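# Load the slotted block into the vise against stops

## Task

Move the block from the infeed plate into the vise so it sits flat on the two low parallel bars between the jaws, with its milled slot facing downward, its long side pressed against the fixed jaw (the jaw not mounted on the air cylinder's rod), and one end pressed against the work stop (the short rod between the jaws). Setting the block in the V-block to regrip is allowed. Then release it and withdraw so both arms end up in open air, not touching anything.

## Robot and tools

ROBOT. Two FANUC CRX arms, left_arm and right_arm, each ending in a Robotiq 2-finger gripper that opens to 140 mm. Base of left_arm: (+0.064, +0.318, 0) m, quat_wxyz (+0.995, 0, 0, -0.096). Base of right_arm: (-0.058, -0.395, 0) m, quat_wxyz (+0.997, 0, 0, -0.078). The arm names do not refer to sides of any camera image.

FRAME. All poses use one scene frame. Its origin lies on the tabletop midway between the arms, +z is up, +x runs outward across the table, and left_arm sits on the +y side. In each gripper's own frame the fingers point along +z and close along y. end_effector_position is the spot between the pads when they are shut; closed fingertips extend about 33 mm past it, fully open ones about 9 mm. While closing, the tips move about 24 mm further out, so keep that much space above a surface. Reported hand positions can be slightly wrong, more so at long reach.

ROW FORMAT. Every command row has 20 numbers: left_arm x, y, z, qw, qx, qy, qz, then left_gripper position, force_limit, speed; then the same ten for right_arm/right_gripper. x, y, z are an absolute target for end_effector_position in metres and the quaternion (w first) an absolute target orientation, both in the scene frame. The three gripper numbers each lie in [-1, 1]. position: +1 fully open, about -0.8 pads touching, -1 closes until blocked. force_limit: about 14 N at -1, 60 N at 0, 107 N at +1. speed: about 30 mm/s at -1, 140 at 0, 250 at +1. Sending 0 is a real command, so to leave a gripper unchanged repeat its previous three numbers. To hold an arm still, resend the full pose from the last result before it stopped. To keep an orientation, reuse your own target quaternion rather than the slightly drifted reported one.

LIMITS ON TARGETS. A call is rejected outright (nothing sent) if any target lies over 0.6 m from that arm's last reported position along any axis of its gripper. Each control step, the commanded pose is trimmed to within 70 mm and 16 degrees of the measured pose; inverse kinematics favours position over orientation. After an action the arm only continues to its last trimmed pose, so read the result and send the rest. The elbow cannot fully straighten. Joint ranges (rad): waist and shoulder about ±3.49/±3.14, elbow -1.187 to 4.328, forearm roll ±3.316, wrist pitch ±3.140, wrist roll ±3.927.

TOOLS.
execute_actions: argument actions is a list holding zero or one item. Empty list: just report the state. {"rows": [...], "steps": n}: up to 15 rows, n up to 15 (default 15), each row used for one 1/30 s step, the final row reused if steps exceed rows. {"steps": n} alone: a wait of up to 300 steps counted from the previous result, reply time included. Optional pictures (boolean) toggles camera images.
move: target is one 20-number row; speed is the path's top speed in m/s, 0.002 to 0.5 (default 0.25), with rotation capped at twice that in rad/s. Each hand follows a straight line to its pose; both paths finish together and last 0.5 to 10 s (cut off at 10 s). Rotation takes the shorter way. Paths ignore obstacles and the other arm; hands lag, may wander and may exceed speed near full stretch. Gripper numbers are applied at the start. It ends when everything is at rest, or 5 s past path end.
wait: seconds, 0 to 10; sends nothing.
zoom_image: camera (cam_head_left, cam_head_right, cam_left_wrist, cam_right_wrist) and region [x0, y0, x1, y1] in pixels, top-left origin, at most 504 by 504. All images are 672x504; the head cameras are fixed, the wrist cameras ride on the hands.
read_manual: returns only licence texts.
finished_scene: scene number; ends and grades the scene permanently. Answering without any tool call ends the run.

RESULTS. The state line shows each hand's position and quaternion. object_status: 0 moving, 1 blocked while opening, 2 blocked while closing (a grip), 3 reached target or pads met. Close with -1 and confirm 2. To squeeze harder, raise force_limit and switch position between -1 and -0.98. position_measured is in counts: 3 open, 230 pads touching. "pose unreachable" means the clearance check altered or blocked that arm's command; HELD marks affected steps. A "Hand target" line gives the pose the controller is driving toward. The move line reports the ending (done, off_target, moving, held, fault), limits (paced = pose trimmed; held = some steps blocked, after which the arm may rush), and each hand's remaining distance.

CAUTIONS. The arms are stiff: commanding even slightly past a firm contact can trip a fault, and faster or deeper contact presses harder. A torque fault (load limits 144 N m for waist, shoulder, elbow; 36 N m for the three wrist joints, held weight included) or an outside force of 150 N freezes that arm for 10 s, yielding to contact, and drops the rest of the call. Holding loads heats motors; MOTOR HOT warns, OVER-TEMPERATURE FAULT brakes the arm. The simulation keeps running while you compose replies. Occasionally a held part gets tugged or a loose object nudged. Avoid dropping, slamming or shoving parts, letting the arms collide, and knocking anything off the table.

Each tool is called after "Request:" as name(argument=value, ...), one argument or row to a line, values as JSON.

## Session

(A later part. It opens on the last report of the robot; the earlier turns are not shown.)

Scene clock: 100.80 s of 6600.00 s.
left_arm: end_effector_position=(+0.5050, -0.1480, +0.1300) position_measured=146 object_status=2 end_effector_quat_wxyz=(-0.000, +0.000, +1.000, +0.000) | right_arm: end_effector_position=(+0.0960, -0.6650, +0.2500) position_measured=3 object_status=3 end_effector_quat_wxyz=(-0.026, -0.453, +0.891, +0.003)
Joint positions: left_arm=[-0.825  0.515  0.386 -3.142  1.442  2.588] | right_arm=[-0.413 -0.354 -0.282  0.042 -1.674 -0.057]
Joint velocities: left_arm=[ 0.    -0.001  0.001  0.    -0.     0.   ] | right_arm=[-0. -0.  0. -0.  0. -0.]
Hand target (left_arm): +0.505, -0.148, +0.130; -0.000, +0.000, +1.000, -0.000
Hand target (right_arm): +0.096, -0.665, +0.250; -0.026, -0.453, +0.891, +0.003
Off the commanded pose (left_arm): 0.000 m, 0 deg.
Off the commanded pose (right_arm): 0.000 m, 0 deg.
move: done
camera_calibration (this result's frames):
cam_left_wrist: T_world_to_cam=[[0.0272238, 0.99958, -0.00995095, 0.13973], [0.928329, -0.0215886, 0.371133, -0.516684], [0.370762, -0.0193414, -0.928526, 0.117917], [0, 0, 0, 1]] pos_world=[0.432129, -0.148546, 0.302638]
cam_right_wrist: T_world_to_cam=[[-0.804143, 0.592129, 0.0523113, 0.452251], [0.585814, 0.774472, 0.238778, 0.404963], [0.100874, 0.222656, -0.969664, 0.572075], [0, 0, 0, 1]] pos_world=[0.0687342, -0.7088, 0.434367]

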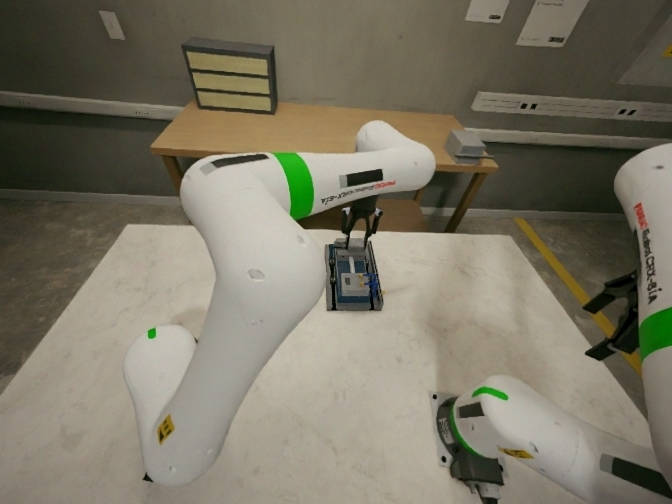

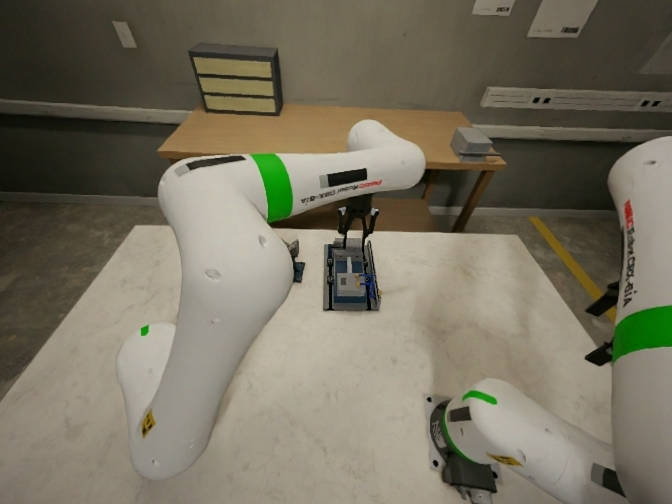

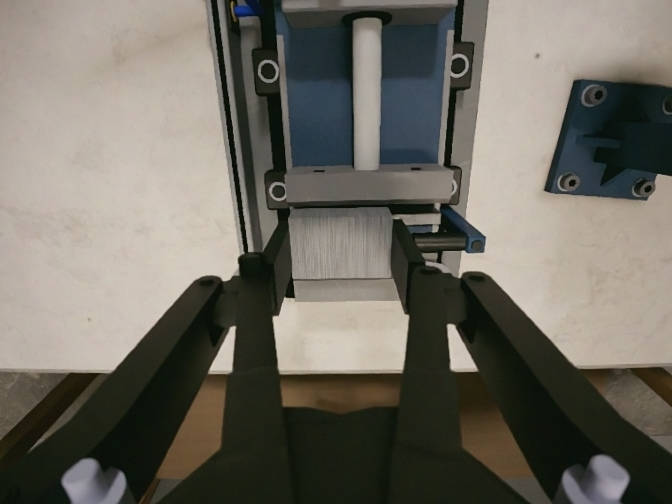

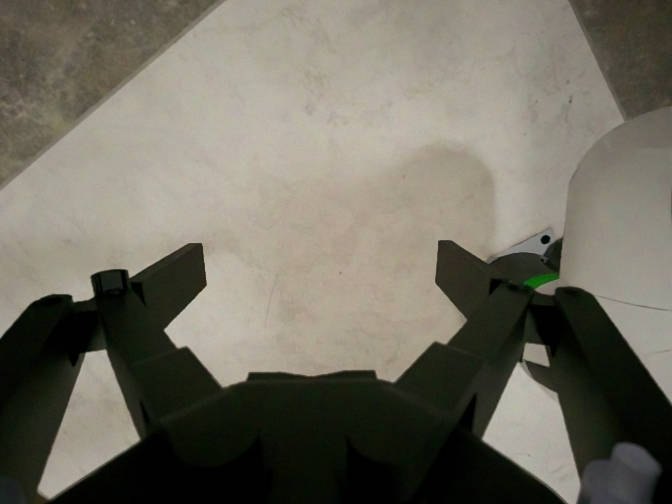

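Request:
move(
  target=[0.505,-0.149,0.125,0,0,1,0,-1,0.5,-0.5,0.096,-0.665,0.25,-0.026,-0.453,0.891,0.003,1,0,0],
  speed=0.005,
)

Scene clock: 117.53 s of 6600.00 s.
left_arm: end_effector_position=(+0.5053, -0.1486, +0.1272) position_measured=146 object_status=2 end_effector_quat_wxyz=(+0.001, +0.000, +1.000, -0.000) | right_arm: end_effector_position=(+0.0960, -0.6650, +0.2500) position_measured=3 object_status=3 end_effector_quat_wxyz=(-0.026, -0.453, +0.891, +0.003)
Joint positions: left_arm=[-0.826  0.516  0.381 -3.143  1.434  2.589] | right_arm=[-0.413 -0.354 -0.282  0.042 -1.674 -0.057]
Joint velocities: left_arm=[-0.    -0.     0.001  0.     0.001 -0.   ] | right_arm=[-0.001 -0.    -0.     0.001 -0.    -0.   ]
Hand target (left_arm): +0.505, -0.149, +0.127; +0.001, +0.000, +1.000, -0.000
Hand target (right_arm): +0.096, -0.665, +0.250; -0.026, -0.453, +0.891, +0.003
Off the commanded pose (left_arm): 0.002 m, 0 deg.
Off the commanded pose (right_arm): 0.000 m, 0 deg.
FORCE FAULT: contact force on the left arm reached its limit, and that arm stopped for 10 seconds. The contact can be on any part of that arm, not only on its tool. That arm's remaining commands of this call were not run. That arm holds still and accepts commands again. Move the arm away from the contact; if what it grips holds it there, let go first. Pushing or pulling that hard again can fault the arm again.
After step 90, 2.47 s passed at rest.
move: done
camera_calibration (this result's frames):
cam_left_wrist: T_world_to_cam=[[0.0274116, 0.999572, -0.0102099, 0.140273], [0.927677, -0.0216326, 0.372757, -0.515829], [0.372376, -0.0196894, -0.927873, 0.11422], [0, 0, 0, 1]] pos_world=[0.432145, -0.149122, 0.299693]
cam_right_wrist: T_world_to_cam=[[-0.804143, 0.592129, 0.0523112, 0.452251], [0.585814, 0.774472, 0.238778, 0.404963], [0.100874, 0.222656, -0.969664, 0.572075], [0, 0, 0, 1]] pos_world=[0.0687342, -0.7088, 0.434367]

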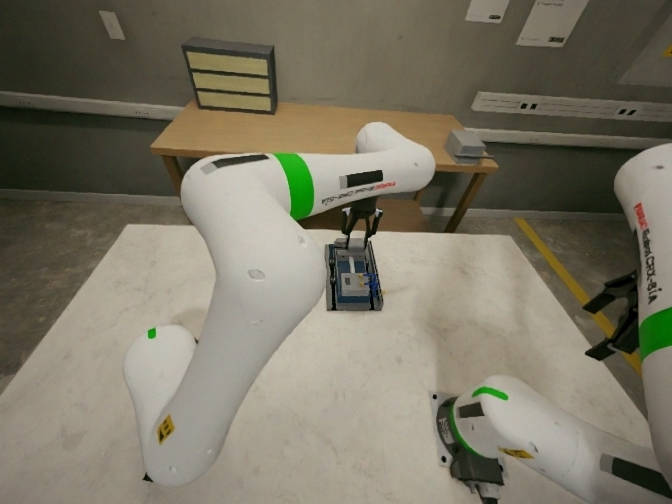

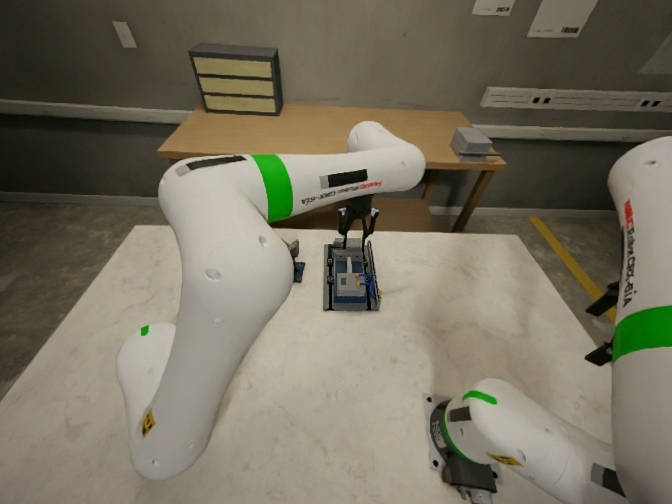

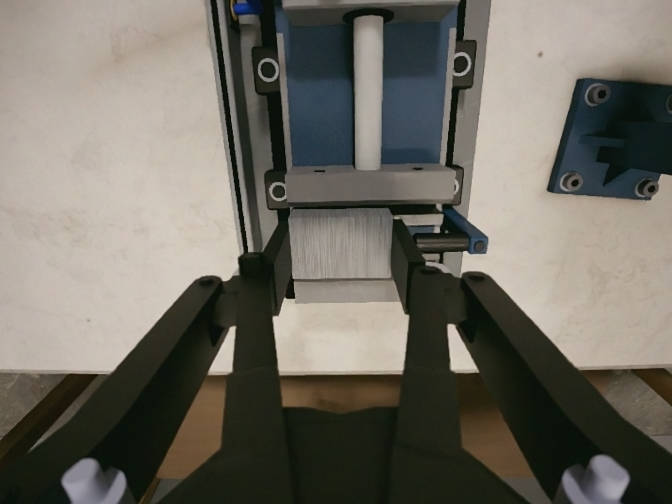

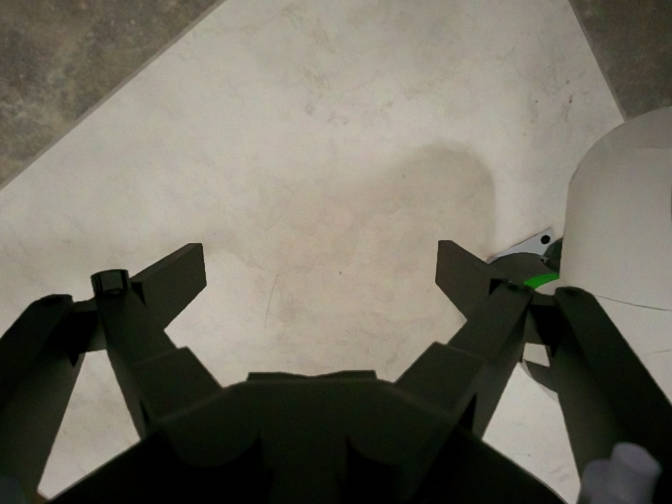

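Request:
move(
  target=[0.505,-0.149,0.128,0,0,1,0,-0.05,-1,-0.5,0.096,-0.665,0.25,-0.026,-0.453,0.891,0.003,1,0,0],
  speed=0.01,
)

Request:
move(
  target=[0.505,-0.146,0.132,0,0,1,0,0.15,-1,-1,0.096,-0.665,0.25,-0.026,-0.453,0.891,0.003,1,0,0],
  speed=0.01,
)

Request:
move(
  target=[0.505,-0.125,0.132,0,0,1,0,0.15,-1,-1,0.096,-0.665,0.25,-0.026,-0.453,0.891,0.003,1,0,0],
  speed=0.015,
)

Request:
move(
  target=[0.505,-0.125,0.132,0,0,1,0,-0.12,-1,-1,0.096,-0.665,0.25,-0.026,-0.453,0.891,0.003,1,0,0],
)

Scene clock: 128.03 s of 6600.00 s.
left_arm: end_effector_position=(+0.5050, -0.1490, +0.1280) position_measured=135 object_status=3 end_effector_quat_wxyz=(+0.000, +0.000, +1.000, +0.000) | right_arm: end_effector_position=(+0.0960, -0.6650, +0.2500) position_measured=3 object_status=3 end_effector_quat_wxyz=(-0.026, -0.453, +0.891, +0.003)
Joint positions: left_arm=[-0.826  0.518  0.385 -3.142  1.438  2.589] | right_arm=[-0.413 -0.354 -0.282  0.042 -1.674 -0.057]
Joint velocities: left_arm=[-0.     0.001 -0.001 -0.     0.    -0.   ] | right_arm=[-0.    -0.001  0.    -0.     0.     0.   ]
Hand target (left_arm): +0.505, -0.149, +0.128; +0.000, -0.000, +1.000, +0.000
Hand target (right_arm): +0.096, -0.665, +0.250; -0.026, -0.453, +0.891, +0.003
Off the commanded pose (left_arm): 0.000 m, 0 deg.
Off the commanded pose (right_arm): 0.000 m, 0 deg.
After step 90, 6.80 s passed at rest.
move: done
camera_calibration (this result's frames):
cam_left_wrist: T_world_to_cam=[[0.0272157, 0.99958, -0.0099552, 0.140735], [0.928322, -0.0215791, 0.371152, -0.515963], [0.370781, -0.0193428, -0.928519, 0.116029], [0, 0, 0, 1]] pos_world=[0.432128, -0.149565, 0.300637]
cam_right_wrist: T_world_to_cam=[[-0.804143, 0.592129, 0.0523115, 0.452251], [0.585814, 0.774472, 0.238778, 0.404963], [0.100873, 0.222656, -0.969664, 0.572075], [0, 0, 0, 1]] pos_world=[0.0687342, -0.7088, 0.434367]

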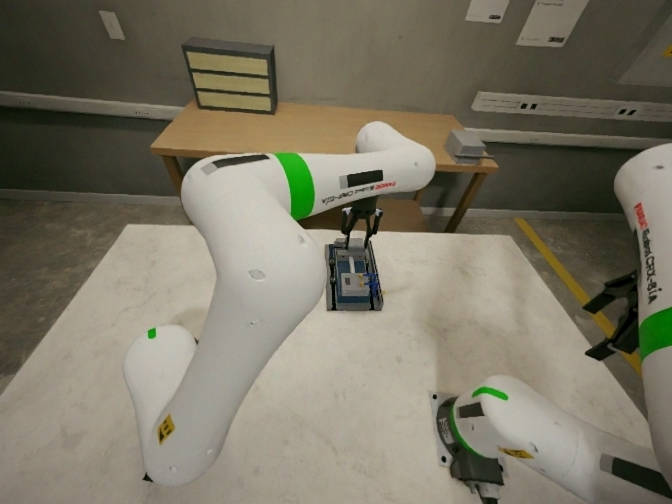

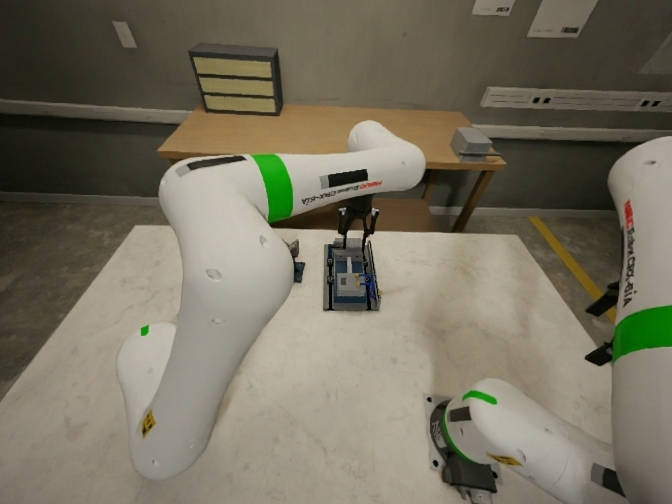

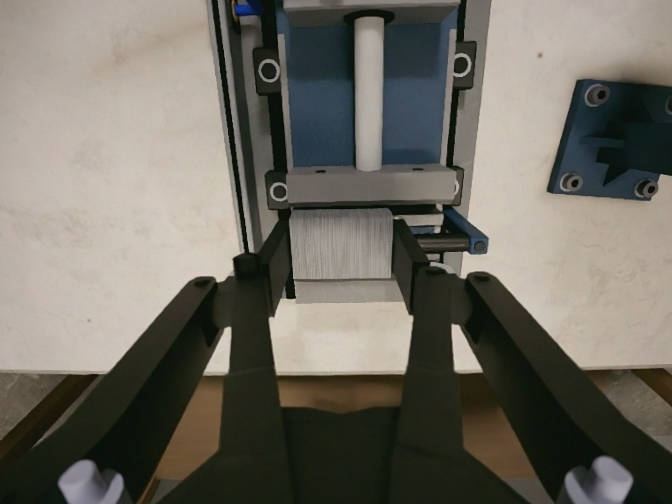

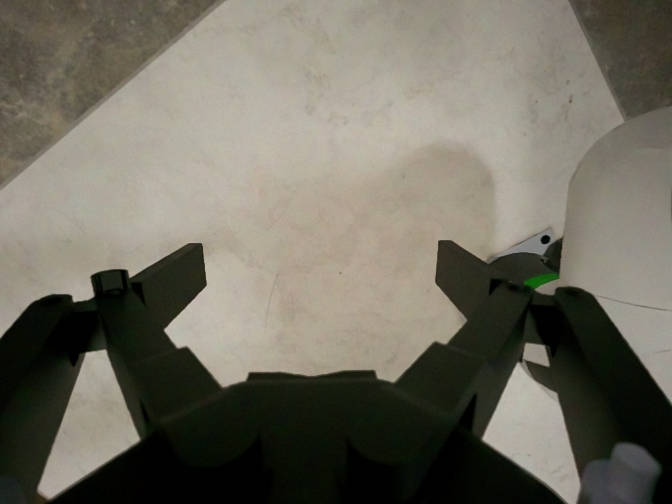

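Scene clock: 128.80 s of 6600.00 s.
left_arm: end_effector_position=(+0.5050, -0.1460, +0.1320) position_measured=110 object_status=3 end_effector_quat_wxyz=(-0.000, -0.000, +1.000, -0.000) | right_arm: end_effector_position=(+0.0960, -0.6650, +0.2500) position_measured=3 object_status=3 end_effector_quat_wxyz=(-0.026, -0.453, +0.891, +0.003)
Joint positions: left_arm=[-0.823  0.51   0.384 -3.142  1.444  2.586] | right_arm=[-0.413 -0.354 -0.282  0.042 -1.674 -0.057]
Joint velocities: left_arm=[ 0.     0.    -0.001 -0.    -0.    -0.   ] | right_arm=[-0.    -0.001  0.002  0.001 -0.    -0.   ]
Hand target (left_arm): +0.505, -0.146, +0.132; -0.000, -0.000, +1.000, -0.000
Hand target (right_arm): +0.096, -0.665, +0.250; -0.026, -0.453, +0.891, +0.003
Off the commanded pose (left_arm): 0.000 m, 0 deg.
Off the commanded pose (right_arm): 0.000 m, 0 deg.
move: done
camera_calibration (this result's frames):
cam_left_wrist: T_world_to_cam=[[0.0271686, 0.999581, -0.00996423, 0.137794], [0.92833, -0.0215324, 0.371133, -0.517376], [0.370763, -0.0193333, -0.928526, 0.119802], [0, 0, 0, 1]] pos_world=[0.432134, -0.14656, 0.304628]
cam_right_wrist: T_world_to_cam=[[-0.804143, 0.592129, 0.0523114, 0.452251], [0.585814, 0.774472, 0.238778, 0.404963], [0.100874, 0.222656, -0.969664, 0.572075], [0, 0, 0, 1]] pos_world=[0.0687341, -0.7088, 0.434367]

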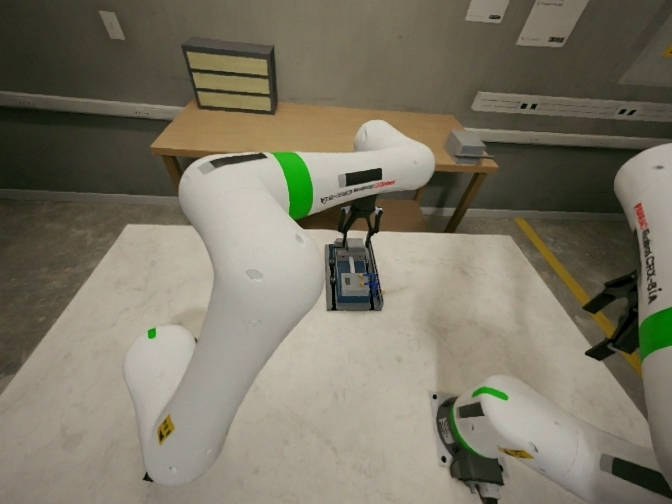

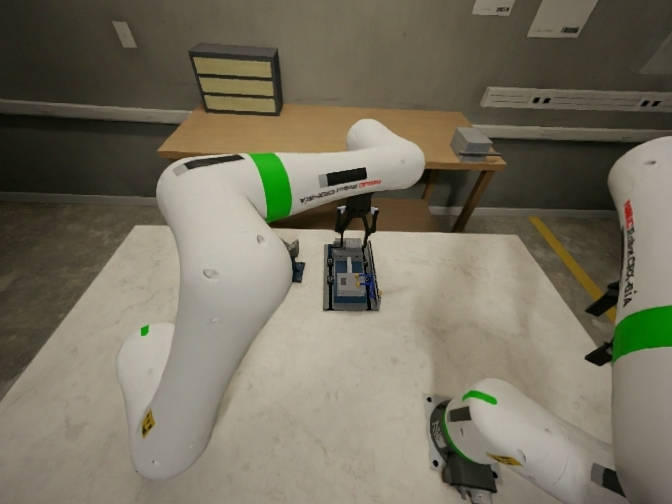

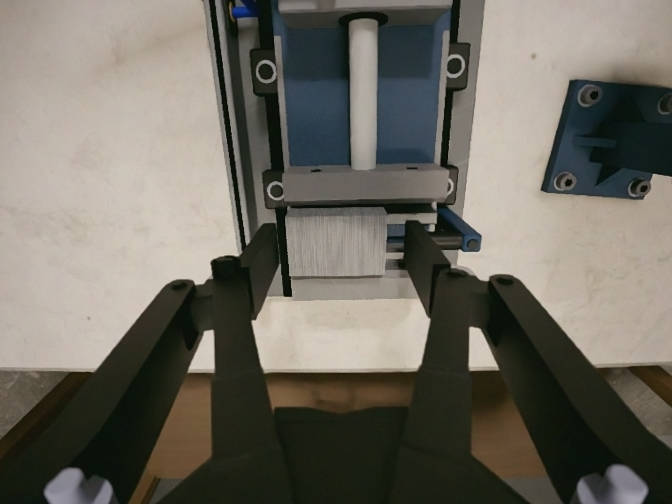

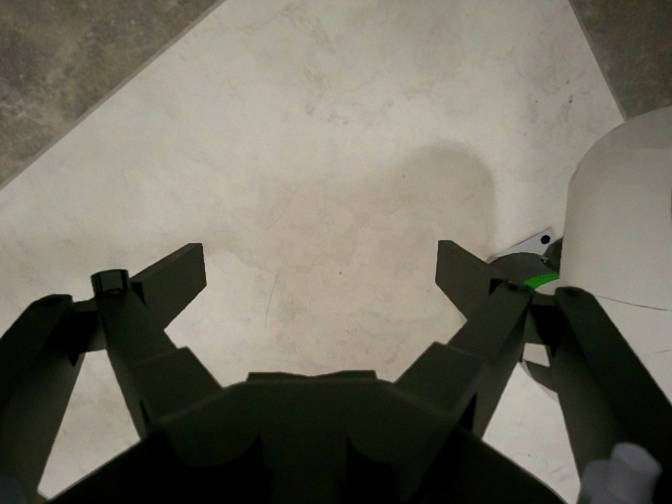

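Scene clock: 130.43 s of 6600.00 s.
left_arm: end_effector_position=(+0.5049, -0.1250, +0.1320) position_measured=110 object_status=3 end_effector_quat_wxyz=(-0.000, +0.000, +1.000, -0.000) | right_arm: end_effector_position=(+0.0960, -0.6650, +0.2500) position_measured=3 object_status=3 end_effector_quat_wxyz=(-0.026, -0.453, +0.891, +0.003)
Joint positions: left_arm=[-0.805  0.471  0.326 -3.142  1.426  2.568] | right_arm=[-0.413 -0.354 -0.282  0.042 -1.674 -0.057]
Joint velocities: left_arm=[ 0.    -0.001  0.     0.    -0.003 -0.001] | right_arm=[-0.    -0.001 -0.    -0.    -0.    -0.   ]
Hand target (left_arm): +0.505, -0.125, +0.132; -0.000, +0.000, +1.000, -0.000
Hand target (right_arm): +0.096, -0.665, +0.250; -0.026, -0.453, +0.891, +0.003
Off the commanded pose (left_arm): 0.000 m, 0 deg.
Off the commanded pose (right_arm): 0.000 m, 0 deg.
move: done
camera_calibration (this result's frames):
cam_left_wrist: T_world_to_cam=[[0.0272049, 0.99958, -0.00999379, 0.116791], [0.928351, -0.0215563, 0.371079, -0.516885], [0.370708, -0.0193729, -0.928548, 0.12024], [0, 0, 0, 1]] pos_world=[0.4321, -0.125555, 0.304621]
cam_right_wrist: T_world_to_cam=[[-0.804143, 0.592129, 0.0523114, 0.452251], [0.585814, 0.774472, 0.238778, 0.404963], [0.100874, 0.222656, -0.969664, 0.572075], [0, 0, 0, 1]] pos_world=[0.0687341, -0.7088, 0.434367]

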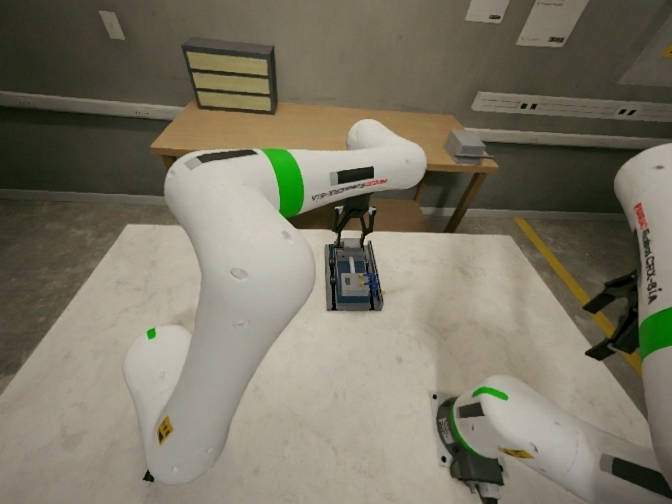

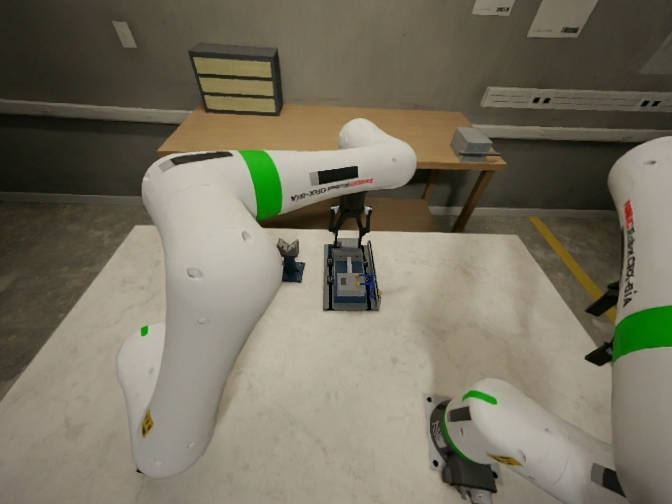

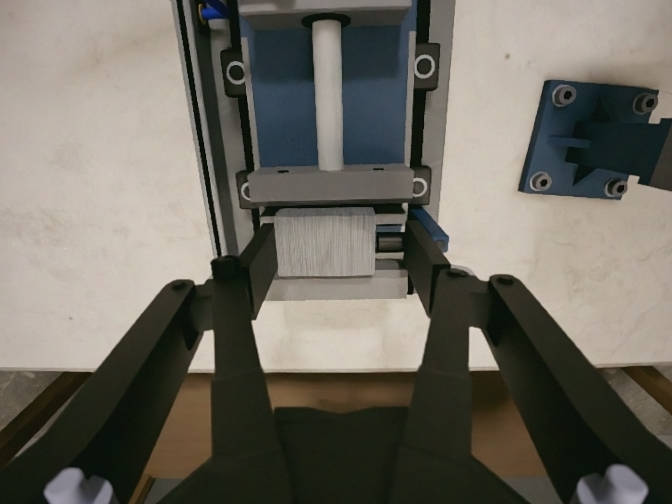

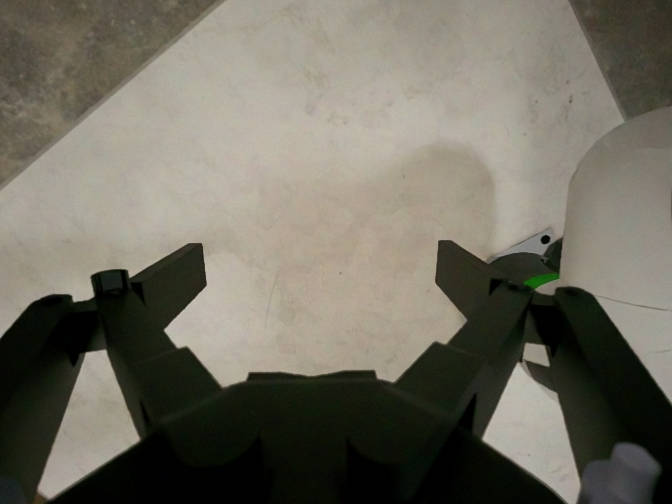

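Scene clock: 131.13 s of 6600.00 s.
left_arm: end_effector_position=(+0.5050, -0.1251, +0.1322) position_measured=127 object_status=2 end_effector_quat_wxyz=(+0.000, +0.000, +1.000, -0.000) | right_arm: end_effector_position=(+0.0960, -0.6650, +0.2500) position_measured=3 object_status=3 end_effector_quat_wxyz=(-0.026, -0.453, +0.891, +0.003)
Joint positions: left_arm=[-0.805  0.471  0.326 -3.142  1.426  2.568] | right_arm=[-0.413 -0.354 -0.282  0.042 -1.674 -0.057]
Joint velocities: left_arm=[ 0.     0.     0.    -0.     0.003 -0.   ] | right_arm=[ 0. -0.  0. -0.  0.  0.]
Hand target (left_arm): +0.505, -0.125, +0.132; -0.000, -0.000, +1.000, -0.000
Hand target (right_arm): +0.096, -0.665, +0.250; -0.026, -0.453, +0.891, +0.003
Off the commanded pose (left_arm): 0.000 m, 0 deg.
Off the commanded pose (right_arm): 0.000 m, 0 deg.
move: done
camera_calibration (this result's frames):
cam_left_wrist: T_world_to_cam=[[0.0272083, 0.999577, -0.0102716, 0.11691], [0.928261, -0.0214515, 0.37131, -0.517004], [0.370933, -0.0196374, -0.928452, 0.120224], [0, 0, 0, 1]] pos_world=[0.432139, -0.12559, 0.304792]
cam_right_wrist: T_world_to_cam=[[-0.804143, 0.592129, 0.0523113, 0.452251], [0.585814, 0.774472, 0.238778, 0.404963], [0.100874, 0.222656, -0.969664, 0.572075], [0, 0, 0, 1]] pos_world=[0.0687342, -0.7088, 0.434367]

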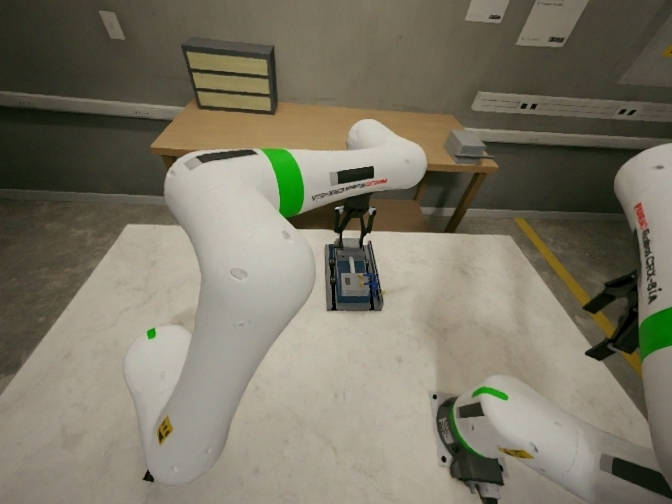

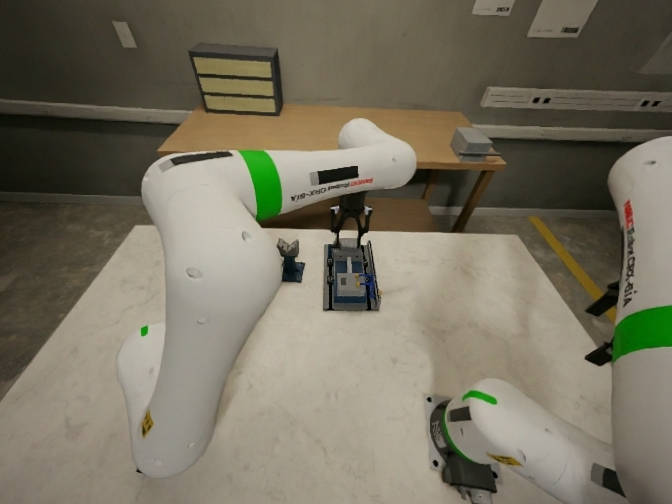

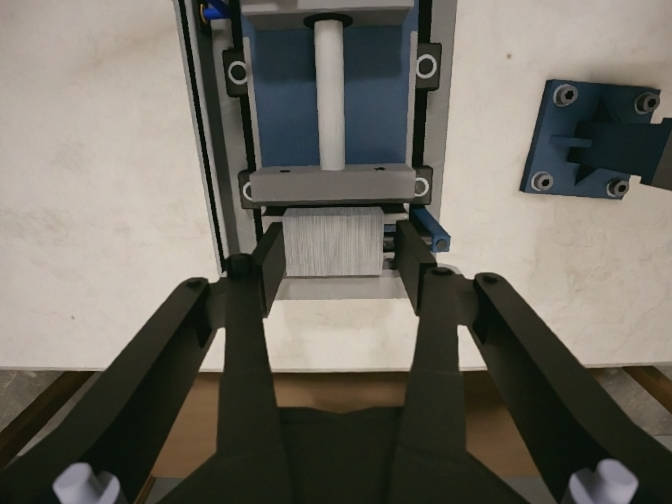

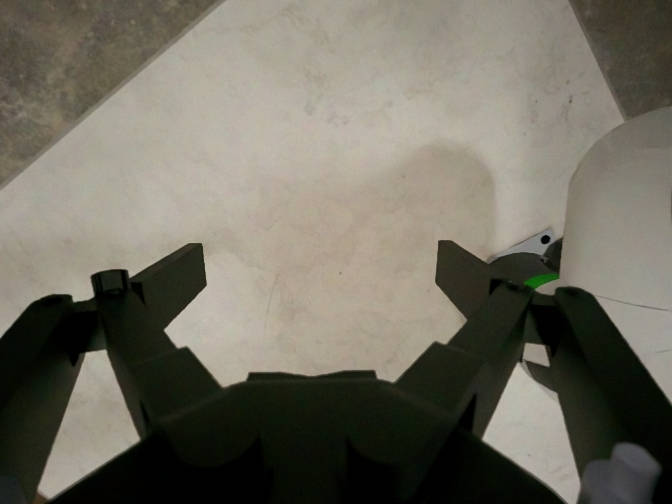

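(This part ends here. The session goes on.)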